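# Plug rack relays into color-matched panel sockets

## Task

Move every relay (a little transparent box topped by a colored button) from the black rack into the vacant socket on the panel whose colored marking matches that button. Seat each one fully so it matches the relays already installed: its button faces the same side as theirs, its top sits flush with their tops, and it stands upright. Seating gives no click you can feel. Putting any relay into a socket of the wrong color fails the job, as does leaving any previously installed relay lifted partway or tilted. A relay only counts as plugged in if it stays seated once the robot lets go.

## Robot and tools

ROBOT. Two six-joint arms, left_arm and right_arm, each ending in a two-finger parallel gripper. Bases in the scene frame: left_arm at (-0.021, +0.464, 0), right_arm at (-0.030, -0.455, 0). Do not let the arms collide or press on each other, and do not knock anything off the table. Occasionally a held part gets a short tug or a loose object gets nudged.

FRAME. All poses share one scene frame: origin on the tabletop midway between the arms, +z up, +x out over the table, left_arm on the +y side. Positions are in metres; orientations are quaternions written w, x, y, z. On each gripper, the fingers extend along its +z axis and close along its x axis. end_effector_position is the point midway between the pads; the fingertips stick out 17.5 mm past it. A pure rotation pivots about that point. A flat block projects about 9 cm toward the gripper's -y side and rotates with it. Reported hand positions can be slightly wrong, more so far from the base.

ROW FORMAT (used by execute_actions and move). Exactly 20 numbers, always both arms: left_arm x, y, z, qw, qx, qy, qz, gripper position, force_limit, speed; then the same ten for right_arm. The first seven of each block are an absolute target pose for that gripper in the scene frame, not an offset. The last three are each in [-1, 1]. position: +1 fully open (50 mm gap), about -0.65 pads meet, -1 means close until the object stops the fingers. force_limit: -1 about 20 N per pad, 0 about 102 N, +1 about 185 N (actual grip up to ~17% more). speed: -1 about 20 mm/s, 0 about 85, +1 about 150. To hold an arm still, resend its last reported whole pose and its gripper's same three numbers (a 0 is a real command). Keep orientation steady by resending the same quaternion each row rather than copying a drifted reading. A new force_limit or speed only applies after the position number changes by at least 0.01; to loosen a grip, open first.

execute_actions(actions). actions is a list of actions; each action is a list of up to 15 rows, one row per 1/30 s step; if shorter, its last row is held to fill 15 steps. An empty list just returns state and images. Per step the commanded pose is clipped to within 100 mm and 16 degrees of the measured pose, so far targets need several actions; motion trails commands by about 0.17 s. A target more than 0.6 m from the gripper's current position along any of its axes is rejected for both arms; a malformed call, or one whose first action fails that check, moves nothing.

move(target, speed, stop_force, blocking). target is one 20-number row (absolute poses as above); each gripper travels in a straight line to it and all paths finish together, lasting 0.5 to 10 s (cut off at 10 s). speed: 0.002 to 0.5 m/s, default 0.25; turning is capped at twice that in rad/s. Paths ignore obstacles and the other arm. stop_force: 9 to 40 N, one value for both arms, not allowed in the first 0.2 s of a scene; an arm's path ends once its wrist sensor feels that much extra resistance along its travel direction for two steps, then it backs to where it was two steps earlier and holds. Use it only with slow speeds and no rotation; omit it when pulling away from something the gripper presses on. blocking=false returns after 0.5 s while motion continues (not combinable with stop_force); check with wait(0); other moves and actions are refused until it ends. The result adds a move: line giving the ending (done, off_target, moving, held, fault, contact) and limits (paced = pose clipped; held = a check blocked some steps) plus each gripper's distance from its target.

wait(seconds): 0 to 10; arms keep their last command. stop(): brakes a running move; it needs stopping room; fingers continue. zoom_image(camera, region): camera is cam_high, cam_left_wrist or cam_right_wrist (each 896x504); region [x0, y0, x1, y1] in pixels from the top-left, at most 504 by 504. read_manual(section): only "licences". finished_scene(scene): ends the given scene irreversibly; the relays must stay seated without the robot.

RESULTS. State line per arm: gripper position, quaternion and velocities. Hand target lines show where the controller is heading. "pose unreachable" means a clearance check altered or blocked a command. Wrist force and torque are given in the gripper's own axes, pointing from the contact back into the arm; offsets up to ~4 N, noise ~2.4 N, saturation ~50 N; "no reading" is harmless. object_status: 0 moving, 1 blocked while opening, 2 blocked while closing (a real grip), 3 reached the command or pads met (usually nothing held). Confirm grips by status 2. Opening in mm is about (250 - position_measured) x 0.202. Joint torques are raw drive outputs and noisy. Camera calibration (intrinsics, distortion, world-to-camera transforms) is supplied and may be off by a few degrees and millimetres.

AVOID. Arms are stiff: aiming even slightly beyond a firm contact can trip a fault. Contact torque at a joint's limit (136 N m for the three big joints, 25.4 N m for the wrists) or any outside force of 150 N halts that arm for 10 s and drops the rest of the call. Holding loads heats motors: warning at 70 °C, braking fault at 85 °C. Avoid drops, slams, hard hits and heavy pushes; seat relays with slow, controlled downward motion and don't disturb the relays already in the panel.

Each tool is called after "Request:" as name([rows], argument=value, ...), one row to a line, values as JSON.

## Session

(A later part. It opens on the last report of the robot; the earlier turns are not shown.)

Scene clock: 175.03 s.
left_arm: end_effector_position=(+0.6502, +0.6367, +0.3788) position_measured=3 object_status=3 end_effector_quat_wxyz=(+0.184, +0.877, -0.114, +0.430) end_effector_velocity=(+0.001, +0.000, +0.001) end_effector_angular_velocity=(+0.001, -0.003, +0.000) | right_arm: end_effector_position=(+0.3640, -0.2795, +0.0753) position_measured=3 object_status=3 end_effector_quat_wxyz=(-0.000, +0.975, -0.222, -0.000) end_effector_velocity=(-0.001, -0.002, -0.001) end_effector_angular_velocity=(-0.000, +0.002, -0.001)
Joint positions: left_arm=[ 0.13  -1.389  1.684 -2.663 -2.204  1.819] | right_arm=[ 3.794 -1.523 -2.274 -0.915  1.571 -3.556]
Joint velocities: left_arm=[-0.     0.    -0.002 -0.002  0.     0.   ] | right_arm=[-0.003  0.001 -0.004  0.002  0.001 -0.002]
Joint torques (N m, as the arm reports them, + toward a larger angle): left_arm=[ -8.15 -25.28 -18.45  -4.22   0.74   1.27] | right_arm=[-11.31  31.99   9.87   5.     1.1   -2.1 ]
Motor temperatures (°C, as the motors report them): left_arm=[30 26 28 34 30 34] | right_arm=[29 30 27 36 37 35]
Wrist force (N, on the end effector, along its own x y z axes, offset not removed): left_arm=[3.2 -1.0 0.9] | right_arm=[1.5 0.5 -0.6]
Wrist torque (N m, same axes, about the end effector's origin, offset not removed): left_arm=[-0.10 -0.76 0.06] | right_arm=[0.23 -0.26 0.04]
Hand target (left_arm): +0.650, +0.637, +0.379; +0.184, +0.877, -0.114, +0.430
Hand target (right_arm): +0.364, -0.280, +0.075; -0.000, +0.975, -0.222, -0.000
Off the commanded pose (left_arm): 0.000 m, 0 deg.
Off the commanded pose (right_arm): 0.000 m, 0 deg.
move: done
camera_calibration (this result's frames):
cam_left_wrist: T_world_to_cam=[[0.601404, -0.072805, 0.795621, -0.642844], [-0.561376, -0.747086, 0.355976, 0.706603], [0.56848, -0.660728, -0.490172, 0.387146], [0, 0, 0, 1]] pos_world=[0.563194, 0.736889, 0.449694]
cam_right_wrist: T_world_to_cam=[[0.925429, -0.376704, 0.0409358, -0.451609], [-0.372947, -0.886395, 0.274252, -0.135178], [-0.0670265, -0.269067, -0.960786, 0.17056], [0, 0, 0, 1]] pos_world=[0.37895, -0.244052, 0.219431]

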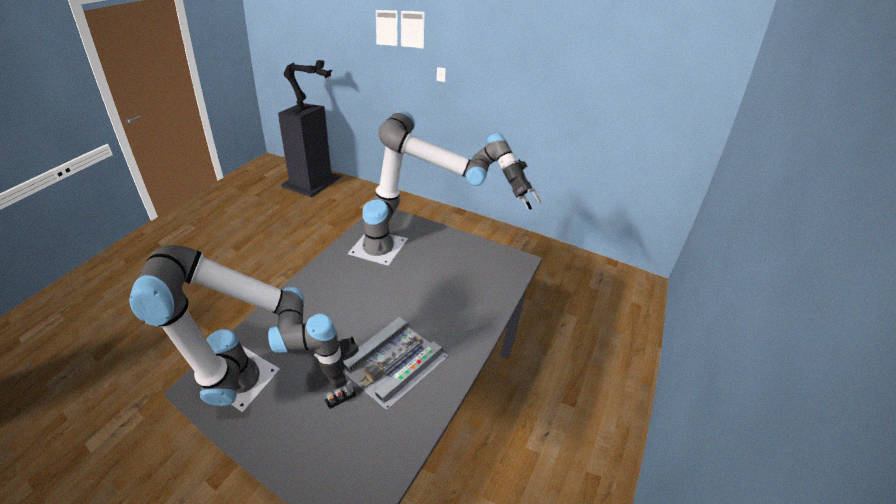

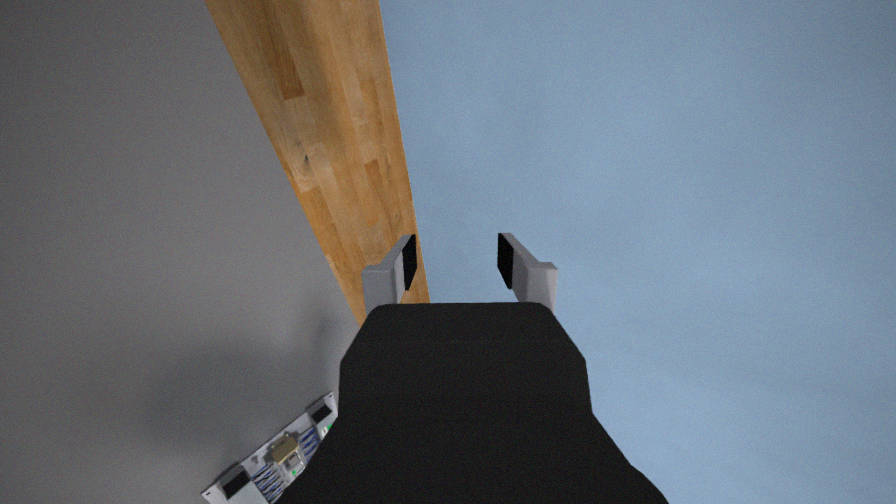

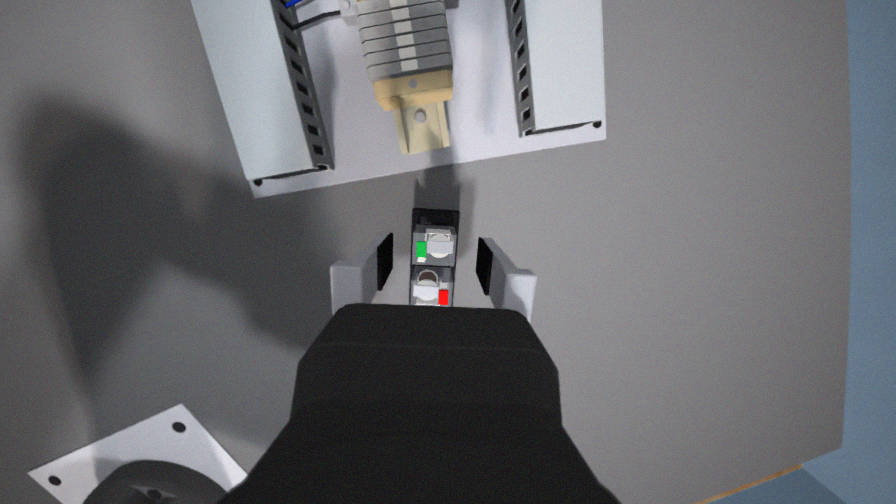

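Request:
move(target=[0.6502,0.6367,0.3788,0.184,0.877,-0.114,0.430,1,0,0, 0.3643,-0.2793,0.052,0,0.975,-0.2224,0,1,0,0], speed=0.05)

Request:
zoom_image(camera="cam_right_wrist", region=[360, 150, 520, 310])

Scene clock: 179.80 s.
left_arm: end_effector_position=(+0.6502, +0.6367, +0.3788) position_measured=3 object_status=3 end_effector_quat_wxyz=(+0.184, +0.877, -0.114, +0.430) end_effector_velocity=(+0.000, -0.000, -0.000) end_effector_angular_velocity=(-0.000, +0.000, +0.000) | right_arm: end_effector_position=(+0.3642, -0.2794, +0.0523) position_measured=3 object_status=3 end_effector_quat_wxyz=(+0.000, +0.975, -0.222, -0.000) end_effector_velocity=(+0.000, +0.000, -0.002) end_effector_angular_velocity=(-0.000, -0.000, +0.000)
Joint positions: left_arm=[ 0.13  -1.389  1.684 -2.663 -2.204  1.819] | right_arm=[ 3.794 -1.57  -2.306 -0.837  1.571 -3.556]
Joint velocities: left_arm=[-0.  0. -0.  0.  0. -0.] | right_arm=[ 0.    -0.005 -0.003  0.008 -0.     0.   ]
Joint torques (N m, as the arm reports them, + toward a larger angle): left_arm=[ -6.7  -24.81 -18.99  -4.29   0.89   1.34] | right_arm=[15.01  7.89  6.85  4.82 -1.55  2.58]
Motor temperatures (°C, as the motors report them): left_arm=[30 26 28 34 30 34] | right_arm=[29 30 27 36 37 35]
Wrist force (N, on the end effector, along its own x y z axes, offset not removed): left_arm=[3.2 -0.2 0.7] | right_arm=[1.2 1.6 0.8]
Wrist torque (N m, same axes, about the end effector's origin, offset not removed): left_arm=[0.09 -0.72 0.04] | right_arm=[0.32 -0.25 0.04]
Hand target (left_arm): +0.650, +0.637, +0.379; +0.184, +0.877, -0.114, +0.430
Hand target (right_arm): +0.364, -0.279, +0.052; +0.000, +0.975, -0.222, -0.000
Off the commanded pose (left_arm): 0.000 m, 0 deg.
Off the commanded pose (right_arm): 0.000 m, 0 deg.
move: done
camera_calibration (this result's frames):
cam_left_wrist: T_world_to_cam=[[0.601404, -0.0728051, 0.795621, -0.642844], [-0.561376, -0.747086, 0.355976, 0.706603], [0.56848, -0.660728, -0.490172, 0.387146], [0, 0, 0, 1]] pos_world=[0.563194, 0.736889, 0.449694]
cam_right_wrist: T_world_to_cam=[[0.925361, -0.37685, 0.0411096, -0.450832], [-0.373119, -0.886258, 0.274462, -0.128588], [-0.0669976, -0.269316, -0.960719, 0.148419], [0, 0, 0, 1]] pos_world=[0.379147, -0.243887, 0.196415]

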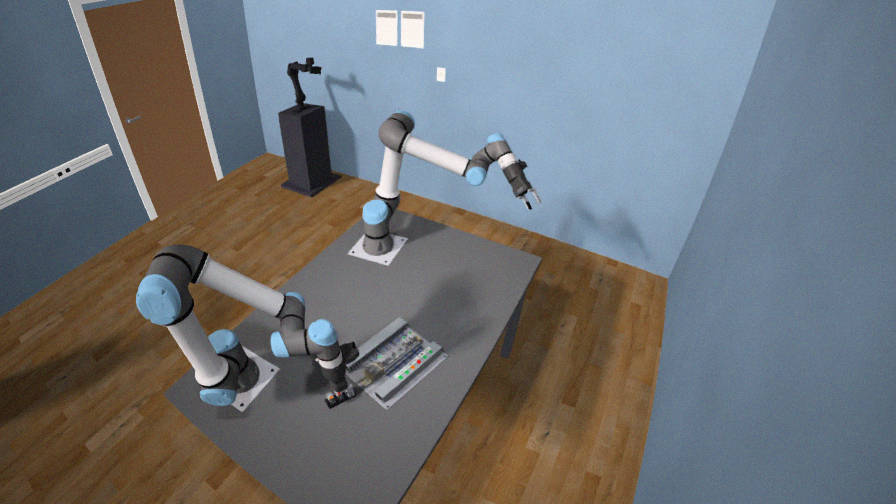

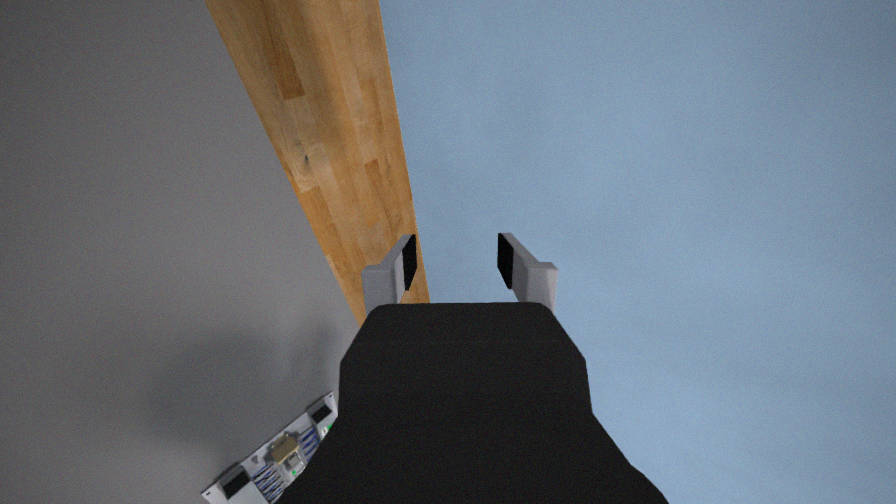

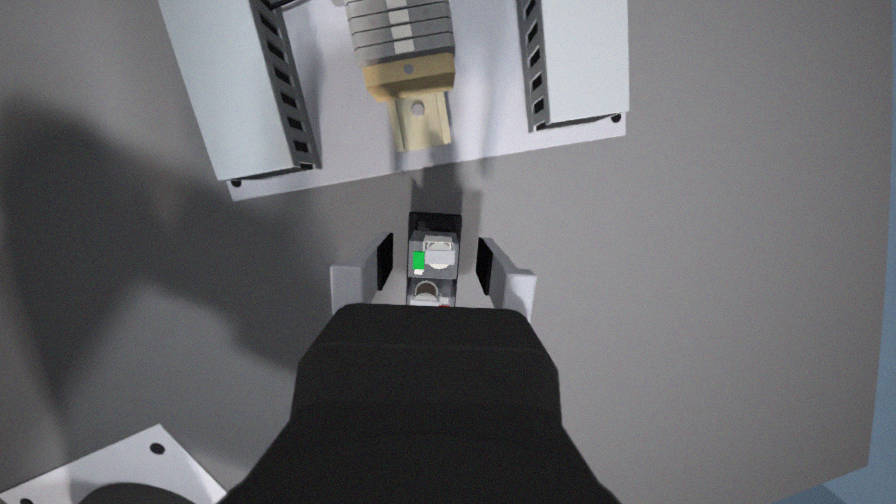

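Region (360, 150, 520, 310) of cam_right_wrist's 896x504 image, scaled by 3.150, with more detail than that image has.

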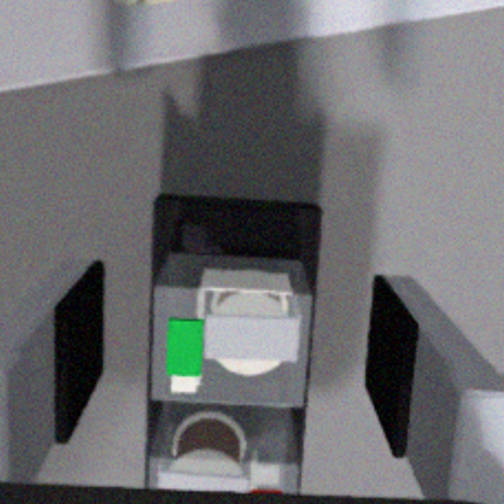

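Request:
execute_actions([
  [[0.6502,0.6367,0.3788,0.184,0.877,-0.114,0.430,1,0,0, 0.3643,-0.2793,0.052,0,0.975,-0.2224,0,-1,-0.4,-0.5]],
  [[0.6502,0.6367,0.3788,0.184,0.877,-0.114,0.430,1,0,0, 0.3643,-0.2793,0.052,0,0.975,-0.2224,0,-1,-0.4,-0.5]],
])

Request:
zoom_image(camera="cam_right_wrist", region=[360, 150, 520, 310])

Scene clock: 183.67 s.
left_arm: end_effector_position=(+0.6502, +0.6367, +0.3788) position_measured=3 object_status=3 end_effector_quat_wxyz=(+0.184, +0.877, -0.114, +0.430) end_effector_velocity=(+0.000, -0.000, +0.000) end_effector_angular_velocity=(+0.000, +0.000, -0.000) | right_arm: end_effector_position=(+0.3643, -0.2793, +0.0520) position_measured=120 object_status=2 end_effector_quat_wxyz=(+0.000, +0.975, -0.222, -0.000) end_effector_velocity=(-0.000, +0.000, -0.000) end_effector_angular_velocity=(-0.000, +0.000, +0.000)
Joint positions: left_arm=[ 0.13  -1.389  1.684 -2.663 -2.204  1.819] | right_arm=[ 3.794 -1.571 -2.306 -0.836  1.571 -3.556]
Joint velocities: left_arm=[-0.     0.    -0.001  0.001  0.    -0.   ] | right_arm=[-0.    -0.001  0.     0.     0.    -0.   ]
Joint torques (N m, as the arm reports them, + toward a larger angle): left_arm=[ -6.42 -25.77 -18.63  -4.17   0.9    1.32] | right_arm=[13.41  8.2  31.15  4.97 -1.59 -1.21]
Motor temperatures (°C, as the motors report them): left_arm=[30 26 28 34 30 34] | right_arm=[29 30 27 36 37 35]
Wrist force (N, on the end effector, along its own x y z axes, offset not removed): left_arm=[2.6 0.3 0.1] | right_arm=[1.4 1.1 0.2]
Wrist torque (N m, same axes, about the end effector's origin, offset not removed): left_arm=[0.12 -0.53 0.08] | right_arm=[0.18 -0.29 0.04]
Hand target (left_arm): +0.650, +0.637, +0.379; +0.184, +0.877, -0.114, +0.430
Hand target (right_arm): +0.364, -0.279, +0.052; -0.000, +0.975, -0.222, +0.000
Off the commanded pose (left_arm): 0.000 m, 0 deg.
Off the commanded pose (right_arm): 0.000 m, 0 deg.
camera_calibration (this result's frames):
cam_left_wrist: T_world_to_cam=[[0.601404, -0.0728051, 0.795621, -0.642844], [-0.561376, -0.747086, 0.355976, 0.706603], [0.56848, -0.660728, -0.490172, 0.387146], [0, 0, 0, 1]] pos_world=[0.563194, 0.736889, 0.449694]
cam_right_wrist: T_world_to_cam=[[0.925368, -0.376834, 0.0411108, -0.450843], [-0.373103, -0.886263, 0.274468, -0.128459], [-0.0669938, -0.269322, -0.960717, 0.148163], [0, 0, 0, 1]] pos_world=[0.379193, -0.243838, 0.196135]

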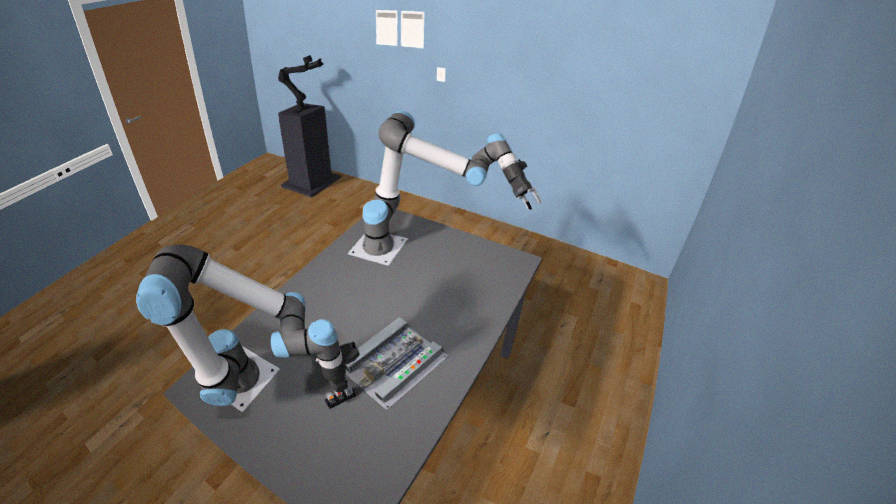

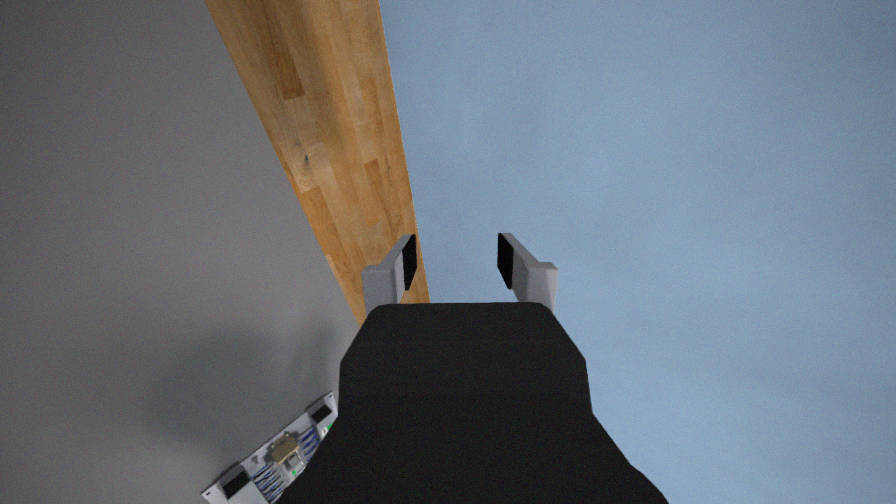

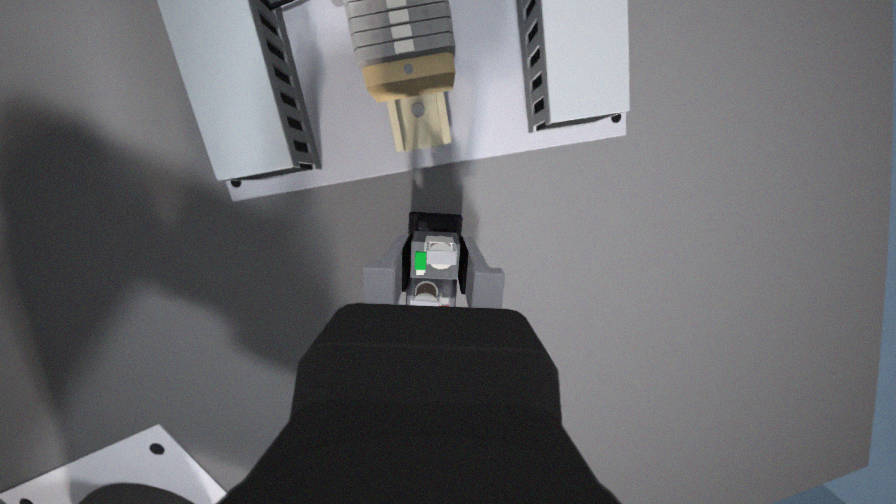

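Region (360, 150, 520, 310) of cam_right_wrist's 896x504 image, scaled by 3.150, with more detail than that image has.

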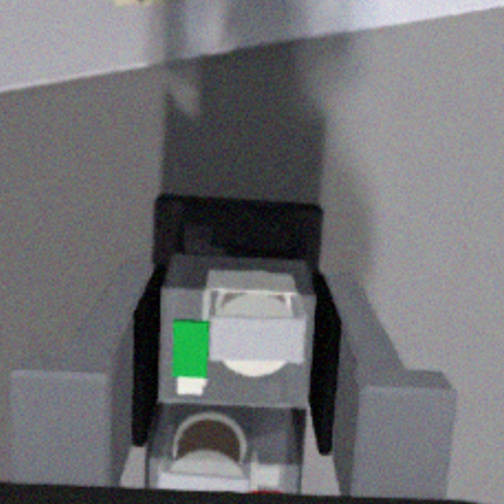

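Request:
move(target=[0.6502,0.6367,0.3788,0.184,0.877,-0.114,0.430,1,0,0, 0.3643,-0.2793,0.075,0,0.975,-0.2224,0,-1,-0.4,-0.5], speed=0.04)

Request:
move(target=[0.6502,0.6367,0.3788,0.184,0.877,-0.114,0.430,1,0,0, 0.3643,-0.2793,0.14,0,0.9937,-0.1123,0,-1,-0.4,-0.5], speed=0.2)

Request:
zoom_image(camera="cam_high", region=[310, 330, 390, 410])

Scene clock: 193.70 s.
left_arm: end_effector_position=(+0.6502, +0.6367, +0.3788) position_measured=3 object_status=3 end_effector_quat_wxyz=(+0.184, +0.877, -0.114, +0.430) end_effector_velocity=(-0.000, -0.000, -0.001) end_effector_angular_velocity=(-0.000, +0.001, -0.000) | right_arm: end_effector_position=(+0.3643, -0.2793, +0.0747) position_measured=120 object_status=2 end_effector_quat_wxyz=(-0.000, +0.975, -0.222, +0.000) end_effector_velocity=(+0.000, +0.000, +0.002) end_effector_angular_velocity=(-0.000, +0.000, +0.000)
Joint positions: left_arm=[ 0.13  -1.389  1.684 -2.663 -2.204  1.819] | right_arm=[ 3.794 -1.525 -2.274 -0.913  1.571 -3.556]
Joint velocities: left_arm=[-0.     0.     0.002 -0.     0.    -0.   ] | right_arm=[ 0.     0.004  0.003 -0.008 -0.    -0.   ]
Joint torques (N m, as the arm reports them, + toward a larger angle): left_arm=[ -6.07 -25.2  -18.42  -4.     0.75   1.36] | right_arm=[ 6.18 30.9  31.3   1.75 -0.88 -1.34]
Motor temperatures (°C, as the motors report them): left_arm=[30 26 28 34 30 34] | right_arm=[29 30 27 36 37 35]
Wrist force (N, on the end effector, along its own x y z axes, offset not removed): left_arm=[3.6 -0.5 1.4] | right_arm=[1.1 0.1 1.4]
Wrist torque (N m, same axes, about the end effector's origin, offset not removed): left_arm=[0.07 -0.75 0.07] | right_arm=[0.11 -0.21 0.07]
Hand target (left_arm): +0.650, +0.637, +0.379; +0.184, +0.877, -0.114, +0.430
Hand target (right_arm): +0.364, -0.279, +0.075; -0.000, +0.975, -0.222, +0.000
Off the commanded pose (left_arm): 0.000 m, 0 deg.
Off the commanded pose (right_arm): 0.000 m, 0 deg.
move: done
camera_calibration (this result's frames):
cam_left_wrist: T_world_to_cam=[[0.601404, -0.072805, 0.795621, -0.642844], [-0.561376, -0.747086, 0.355976, 0.706603], [0.568481, -0.660728, -0.490172, 0.387146], [0, 0, 0, 1]] pos_world=[0.563194, 0.736889, 0.449694]
cam_right_wrist: T_world_to_cam=[[0.92539, -0.376777, 0.0411437, -0.451809], [-0.373061, -0.886299, 0.274406, -0.134646], [-0.0669243, -0.269282, -0.960733, 0.170005], [0, 0, 0, 1]] pos_world=[0.379246, -0.243788, 0.218866]

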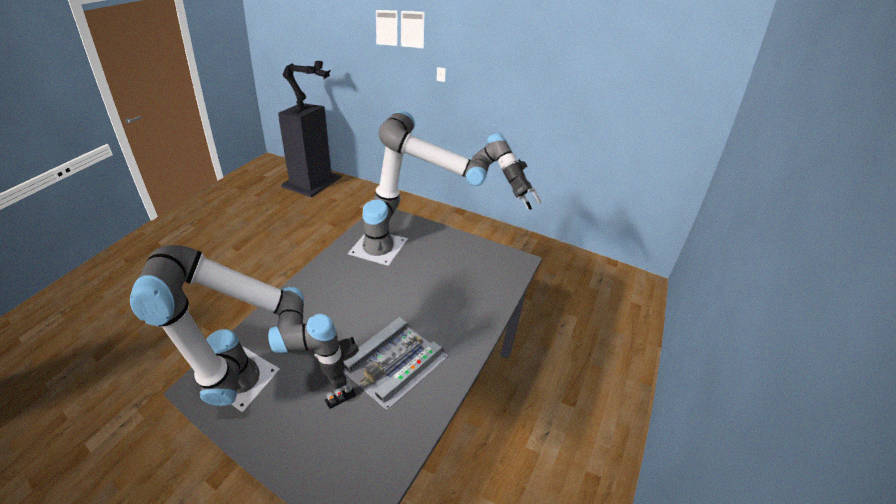

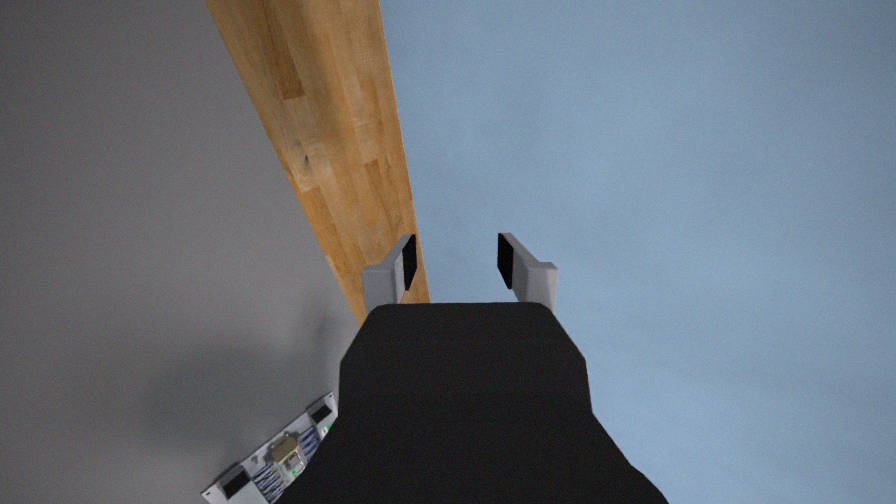

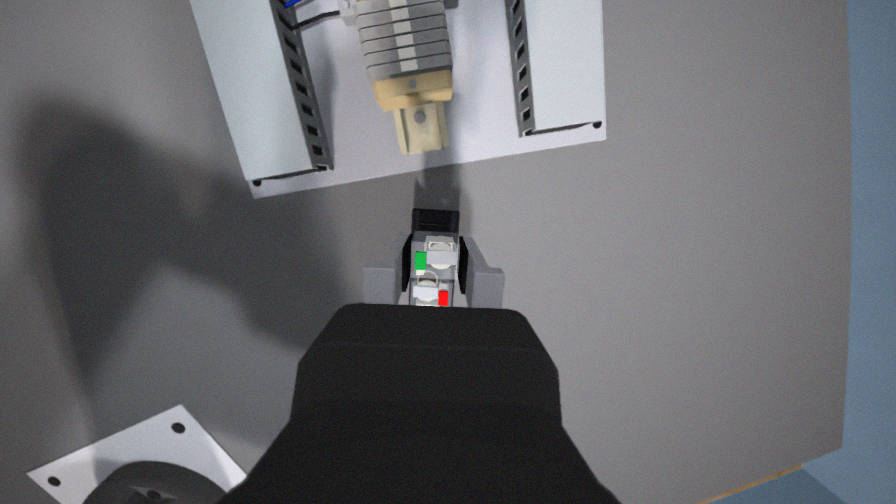

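Scene clock: 194.80 s.
left_arm: end_effector_position=(+0.6502, +0.6367, +0.3788) position_measured=3 object_status=3 end_effector_quat_wxyz=(+0.184, +0.877, -0.114, +0.430) end_effector_velocity=(-0.000, +0.000, -0.000) end_effector_angular_velocity=(-0.001, +0.001, +0.000) | right_arm: end_effector_position=(+0.3644, -0.2792, +0.1397) position_measured=120 object_status=2 end_effector_quat_wxyz=(-0.000, +0.994, -0.113, +0.000) end_effector_velocity=(+0.000, +0.000, +0.002) end_effector_angular_velocity=(+0.001, +0.000, +0.007)
Joint positions: left_arm=[ 0.13  -1.389  1.684 -2.663 -2.204  1.819] | right_arm=[ 3.782 -1.436 -2.158 -1.119  1.571 -3.79 ]
Joint velocities: left_arm=[ 0.     0.    -0.     0.002 -0.    -0.   ] | right_arm=[-0.001  0.001  0.006 -0.007  0.001 -0.008]
Joint torques (N m, as the arm reports them, + toward a larger angle): left_arm=[ -6.55 -25.42 -19.87  -4.07   0.53   1.29] | right_arm=[-11.48  30.78  34.16   1.78   1.2   -2.63]
Motor temperatures (°C, as the motors report them): left_arm=[30 26 28 34 30 34] | right_arm=[29 30 27 36 37 35]
Wrist force (N, on the end effector, along its own x y z axes, offset not removed): left_arm=[2.6 -1.2 1.5] | right_arm=[1.1 1.7 -0.2]
Wrist torque (N m, same axes, about the end effector's origin, offset not removed): left_arm=[-0.10 -0.62 0.03] | right_arm=[0.38 -0.13 0.01]
Hand target (left_arm): +0.650, +0.637, +0.379; +0.184, +0.877, -0.114, +0.430
Hand target (right_arm): +0.364, -0.279, +0.140; -0.000, +0.994, -0.112, -0.000
Off the commanded pose (left_arm): 0.000 m, 0 deg.
Off the commanded pose (right_arm): 0.000 m, 0 deg.
move: done
camera_calibration (this result's frames):
cam_left_wrist: T_world_to_cam=[[0.601404, -0.0728049, 0.795621, -0.642844], [-0.561376, -0.747086, 0.355977, 0.706603], [0.56848, -0.660728, -0.490172, 0.387146], [0, 0, 0, 1]] pos_world=[0.563194, 0.736889, 0.449694]
cam_right_wrist: T_world_to_cam=[[0.985726, -0.163222, 0.0412617, -0.416926], [-0.16826, -0.946795, 0.27435, -0.243894], [-0.00571359, -0.277377, -0.960744, 0.207915], [0, 0, 0, 1]] pos_world=[0.371125, -0.241299, 0.283869]

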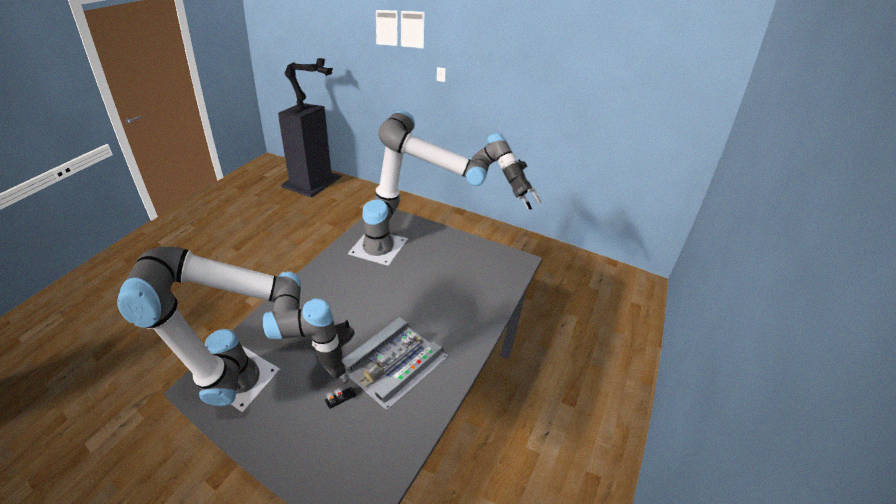

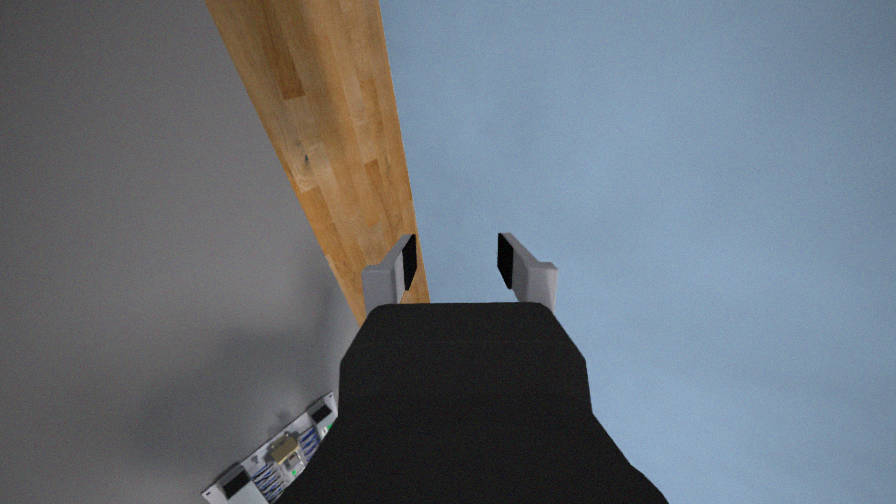

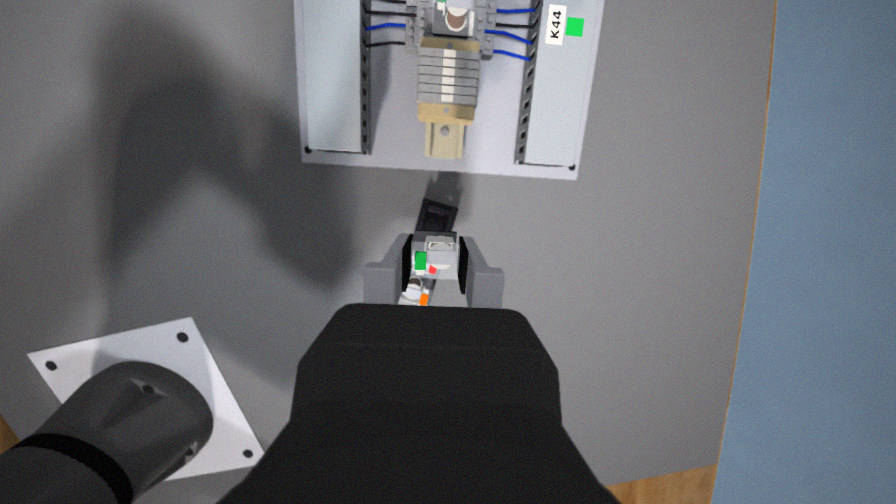

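Region (310, 330, 390, 410) of cam_high's 896x504 image, scaled by 6.300, with more detail than that image has.

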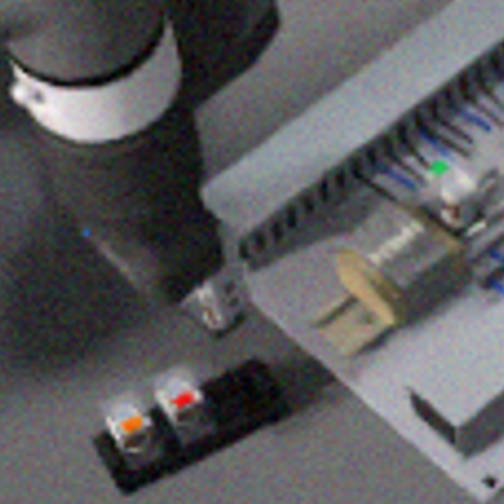

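Relay lifted. Move above K45.

Request:
move(target=[0.6502,0.6367,0.3788,0.184,0.877,-0.114,0.430,1,0,0, 0.4116,-0.0903,0.135,0,0.9937,-0.1123,0,-1,-0.4,-0.5], speed=0.25)

Request:
move(target=[0.6502,0.6367,0.3788,0.184,0.877,-0.114,0.430,1,0,0, 0.4116,-0.0903,0.105,0,0.9937,-0.1123,0,-1,-0.4,-0.5], speed=0.05)

Request:
zoom_image(camera="cam_right_wrist", region=[360, 150, 520, 310])

Request:
zoom_image(camera="cam_high", region=[350, 320, 430, 390])

Scene clock: 208.70 s.
left_arm: end_effector_position=(+0.6502, +0.6367, +0.3788) position_measured=3 object_status=3 end_effector_quat_wxyz=(+0.184, +0.877, -0.114, +0.430) end_effector_velocity=(-0.001, +0.000, -0.001) end_effector_angular_velocity=(-0.001, +0.002, +0.000) | right_arm: end_effector_position=(+0.4117, -0.0907, +0.1348) position_measured=120 object_status=2 end_effector_quat_wxyz=(+0.000, +0.994, -0.112, +0.000) end_effector_velocity=(+0.001, +0.002, -0.000) end_effector_angular_velocity=(-0.001, +0.000, -0.000)
Joint positions: left_arm=[ 0.13  -1.389  1.684 -2.663 -2.204  1.819] | right_arm=[ 3.991 -1.77  -1.825 -1.118  1.57  -3.582]
Joint velocities: left_arm=[ 0.001  0.     0.001  0.001 -0.001  0.   ] | right_arm=[ 0.001 -0.005  0.006 -0.002 -0.     0.001]
Joint torques (N m, as the arm reports them, + toward a larger angle): left_arm=[ -7.05 -25.7  -19.84  -3.98   0.75   1.59] | right_arm=[13.49 21.96 34.91  1.68 -1.51  2.5 ]
Motor temperatures (°C, as the motors report them): left_arm=[30 26 28 34 30 34] | right_arm=[29 30 27 36 37 35]
Wrist force (N, on the end effector, along its own x y z axes, offset not removed): left_arm=[3.4 -1.5 0.0] | right_arm=[1.9 1.8 0.9]
Wrist torque (N m, same axes, about the end effector's origin, offset not removed): left_arm=[-0.24 -0.73 0.00] | right_arm=[0.28 -0.36 -0.01]
Hand target (left_arm): +0.650, +0.637, +0.379; +0.184, +0.877, -0.114, +0.430
Hand target (right_arm): +0.412, -0.090, +0.135; +0.000, +0.994, -0.112, +0.000
Off the commanded pose (left_arm): 0.000 m, 0 deg.
Off the commanded pose (right_arm): 0.000 m, 0 deg.
move: done
camera_calibration (this result's frames):
cam_left_wrist: T_world_to_cam=[[0.601404, -0.0728048, 0.795621, -0.642844], [-0.561376, -0.747086, 0.355977, 0.706603], [0.568481, -0.660728, -0.490172, 0.387146], [0, 0, 0, 1]] pos_world=[0.563194, 0.736889, 0.449694]
cam_right_wrist: T_world_to_cam=[[0.985862, -0.162368, 0.041388, -0.432497], [-0.167472, -0.946806, 0.274795, -0.0564924], [-0.00543148, -0.277841, -0.960612, 0.255562], [0, 0, 0, 1]] pos_world=[0.418309, -0.0527055, 0.27892]

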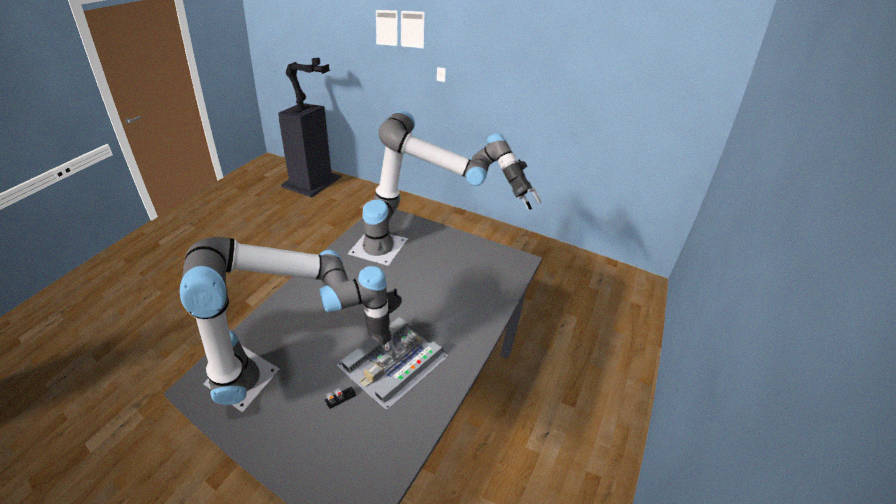

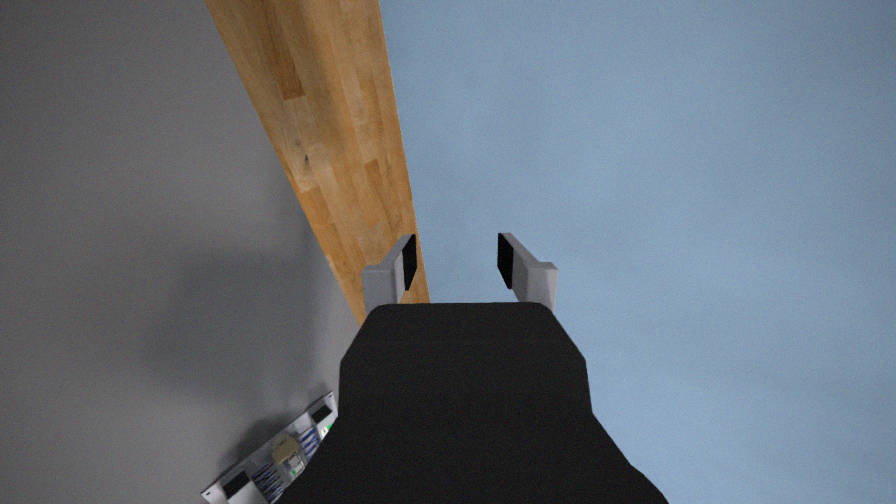

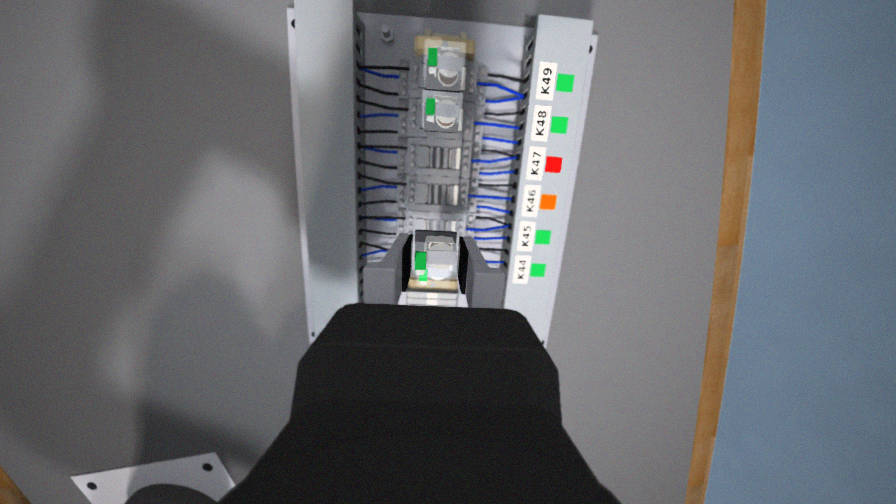

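Scene clock: 209.70 s.
left_arm: end_effector_position=(+0.6502, +0.6367, +0.3788) position_measured=3 object_status=3 end_effector_quat_wxyz=(+0.184, +0.877, -0.114, +0.430) end_effector_velocity=(-0.000, -0.000, -0.001) end_effector_angular_velocity=(+0.000, +0.002, +0.000) | right_arm: end_effector_position=(+0.4115, -0.0904, +0.1053) position_measured=120 object_status=2 end_effector_quat_wxyz=(+0.000, +0.994, -0.112, -0.000) end_effector_velocity=(+0.000, +0.000, -0.002) end_effector_angular_velocity=(+0.001, -0.001, -0.000)
Joint positions: left_arm=[ 0.13  -1.389  1.684 -2.663 -2.204  1.819] | right_arm=[ 3.991 -1.804 -1.867 -1.041  1.571 -3.581]
Joint velocities: left_arm=[-0.001 -0.     0.001  0.001  0.001  0.   ] | right_arm=[-0.    -0.003 -0.003  0.006 -0.     0.   ]
Joint torques (N m, as the arm reports them, + toward a larger angle): left_arm=[ -6.06 -25.61 -20.28  -3.87   0.78   1.53] | right_arm=[13.67 22.66 10.95  5.09  1.45  2.62]
Motor temperatures (°C, as the motors report them): left_arm=[30 26 28 34 30 34] | right_arm=[29 30 27 36 37 35]
Wrist force (N, on the end effector, along its own x y z axes, offset not removed): left_arm=[3.1 -1.0 -0.1] | right_arm=[0.7 0.1 0.9]
Wrist torque (N m, same axes, about the end effector's origin, offset not removed): left_arm=[-0.20 -0.70 0.03] | right_arm=[0.11 -0.14 0.04]
Hand target (left_arm): +0.650, +0.637, +0.379; +0.184, +0.877, -0.114, +0.430
Hand target (right_arm): +0.412, -0.090, +0.105; +0.000, +0.994, -0.112, -0.000
Off the commanded pose (left_arm): 0.000 m, 0 deg.
Off the commanded pose (right_arm): 0.000 m, 0 deg.
move: done
camera_calibration (this result's frames):
cam_left_wrist: T_world_to_cam=[[0.601404, -0.0728046, 0.795621, -0.642844], [-0.561376, -0.747086, 0.355977, 0.706603], [0.568481, -0.660728, -0.490171, 0.387146], [0, 0, 0, 1]] pos_world=[0.563194, 0.736889, 0.449694]
cam_right_wrist: T_world_to_cam=[[0.98587, -0.162387, 0.0411162, -0.431089], [-0.167417, -0.946913, 0.27446, -0.0481197], [-0.00563528, -0.277465, -0.960719, 0.227403], [0, 0, 0, 1]] pos_world=[0.418224, -0.0524718, 0.249402]

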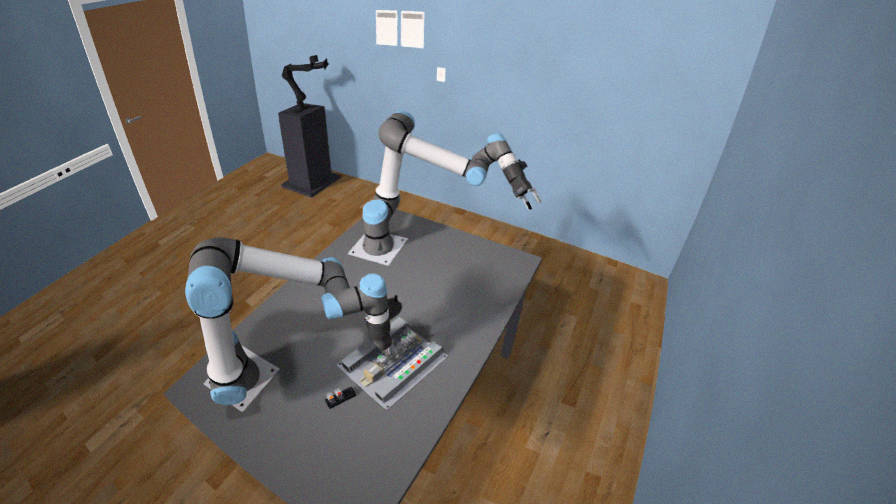

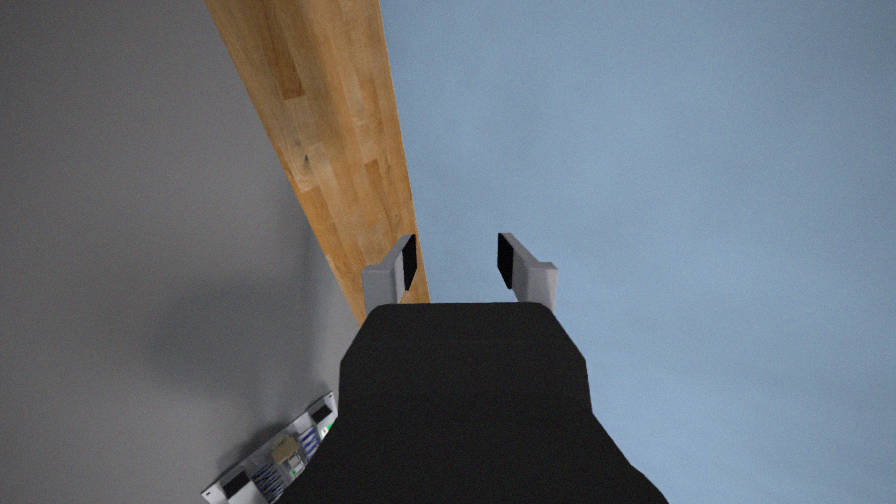

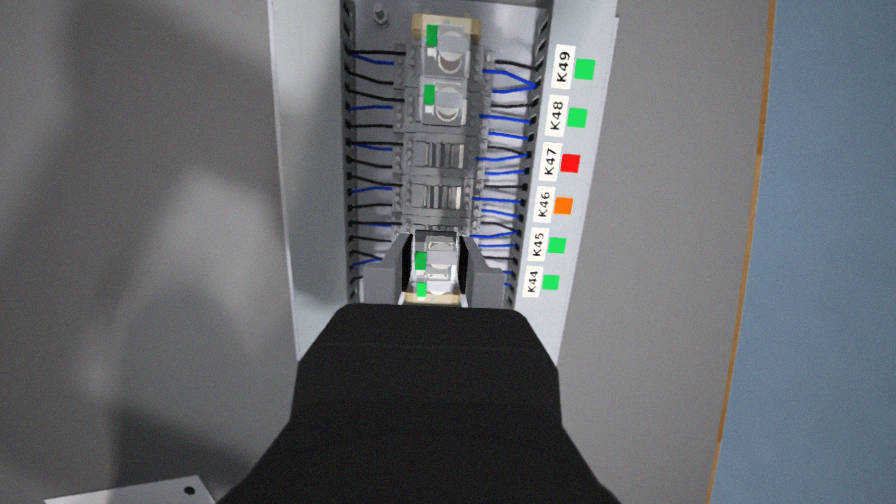

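Region (360, 150, 520, 310) of cam_right_wrist's 896x504 image, scaled by 3.150, with more detail than that image has.

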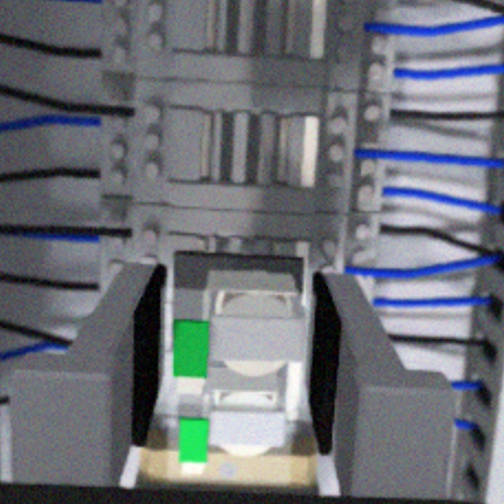

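Region (350, 320, 430, 390) of cam_high's 896x504 image, scaled by 6.300, with more detail than that image has; it fills the top 441 rows of this view, and the rest is white.

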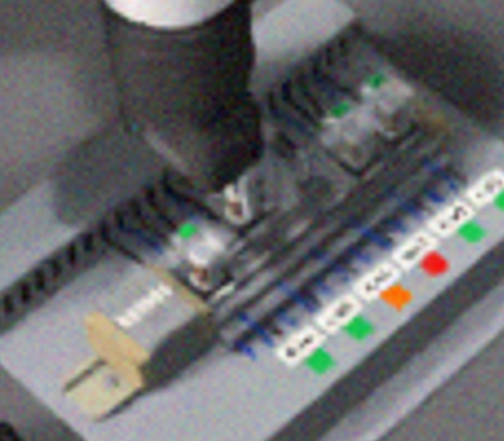

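Request:
move(target=[0.6502,0.6367,0.3788,0.184,0.877,-0.114,0.430,1,0,0, 0.4116,-0.0903,0.078,0,0.9937,-0.1123,0,-1,-0.4,-0.5], speed=0.006, stop_force=12)

Scene clock: 220.97 s.
left_arm: end_effector_position=(+0.6502, +0.6367, +0.3788) position_measured=3 object_status=3 end_effector_quat_wxyz=(+0.184, +0.877, -0.114, +0.430) end_effector_velocity=(+0.000, +0.001, +0.001) end_effector_angular_velocity=(+0.002, -0.002, +0.001) | right_arm: end_effector_position=(+0.4116, -0.0904, +0.0782) position_measured=120 object_status=2 end_effector_quat_wxyz=(+0.000, +0.994, -0.112, -0.000) end_effector_velocity=(+0.000, +0.000, -0.001) end_effector_angular_velocity=(+0.001, -0.000, +0.000)
Joint positions: left_arm=[ 0.13  -1.389  1.684 -2.663 -2.204  1.819] | right_arm=[ 3.991 -1.84  -1.901 -0.971  1.571 -3.581]
Joint velocities: left_arm=[ 0.     0.    -0.001 -0.002  0.001  0.   ] | right_arm=[ 0.    -0.002 -0.001  0.003  0.    -0.   ]
Joint torques (N m, as the arm reports them, + toward a larger angle): left_arm=[ -6.94 -26.35 -19.76  -3.65   0.45   1.43] | right_arm=[13.63 20.34  8.3   5.06  1.28  2.82]
Motor temperatures (°C, as the motors report them): left_arm=[30 26 28 34 30 34] | right_arm=[29 30 27 36 37 35]
Wrist force (N, on the end effector, along its own x y z axes, offset not removed): left_arm=[2.8 -1.0 0.5] | right_arm=[2.1 0.7 0.2]
Wrist torque (N m, same axes, about the end effector's origin, offset not removed): left_arm=[-0.07 -0.59 0.06] | right_arm=[0.13 -0.35 -0.05]
Hand target (left_arm): +0.650, +0.637, +0.379; +0.184, +0.877, -0.114, +0.430
Hand target (right_arm): +0.412, -0.090, +0.078; +0.000, +0.994, -0.112, -0.000
Off the commanded pose (left_arm): 0.000 m, 0 deg.
Off the commanded pose (right_arm): 0.000 m, 0 deg.
move: done
camera_calibration (this result's frames):
cam_left_wrist: T_world_to_cam=[[0.601404, -0.0728049, 0.795621, -0.642844], [-0.561376, -0.747086, 0.355977, 0.706603], [0.56848, -0.660728, -0.490172, 0.387146], [0, 0, 0, 1]] pos_world=[0.563194, 0.736889, 0.449694]
cam_right_wrist: T_world_to_cam=[[0.98587, -0.162388, 0.0411214, -0.429981], [-0.167419, -0.946917, 0.274444, -0.0406665], [-0.00562777, -0.27745, -0.960724, 0.201371], [0, 0, 0, 1]] pos_world=[0.41823, -0.0524612, 0.222304]

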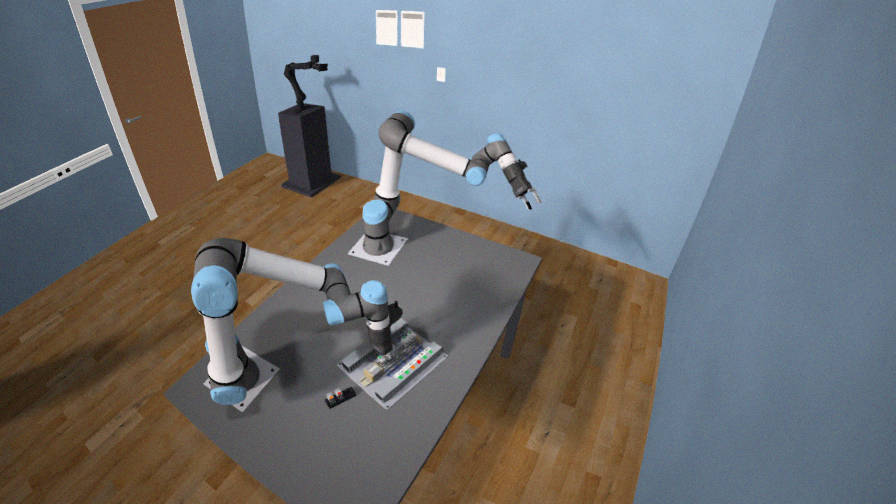

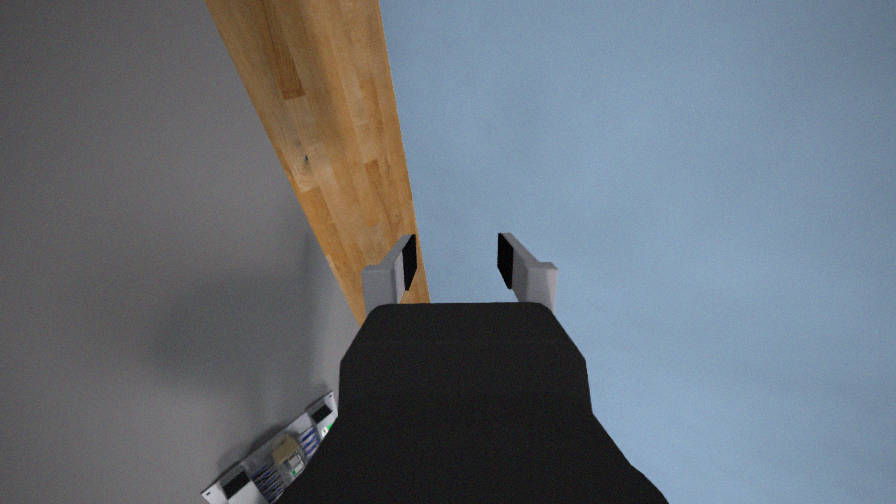

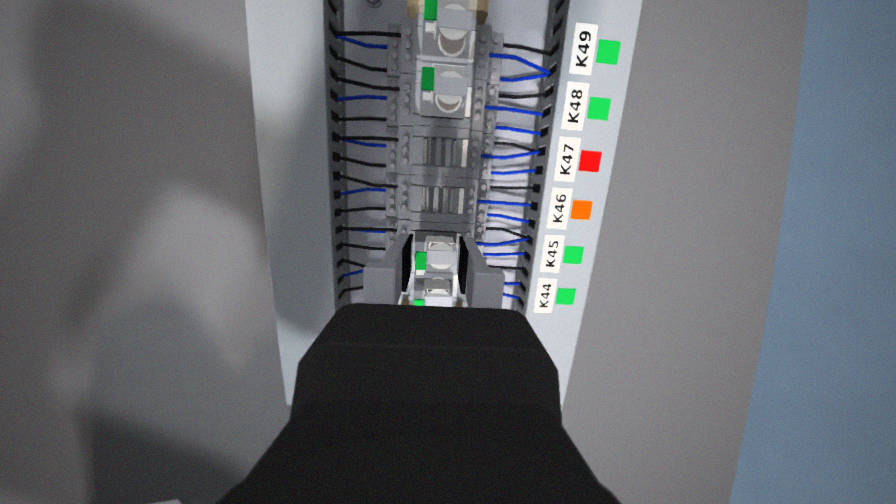

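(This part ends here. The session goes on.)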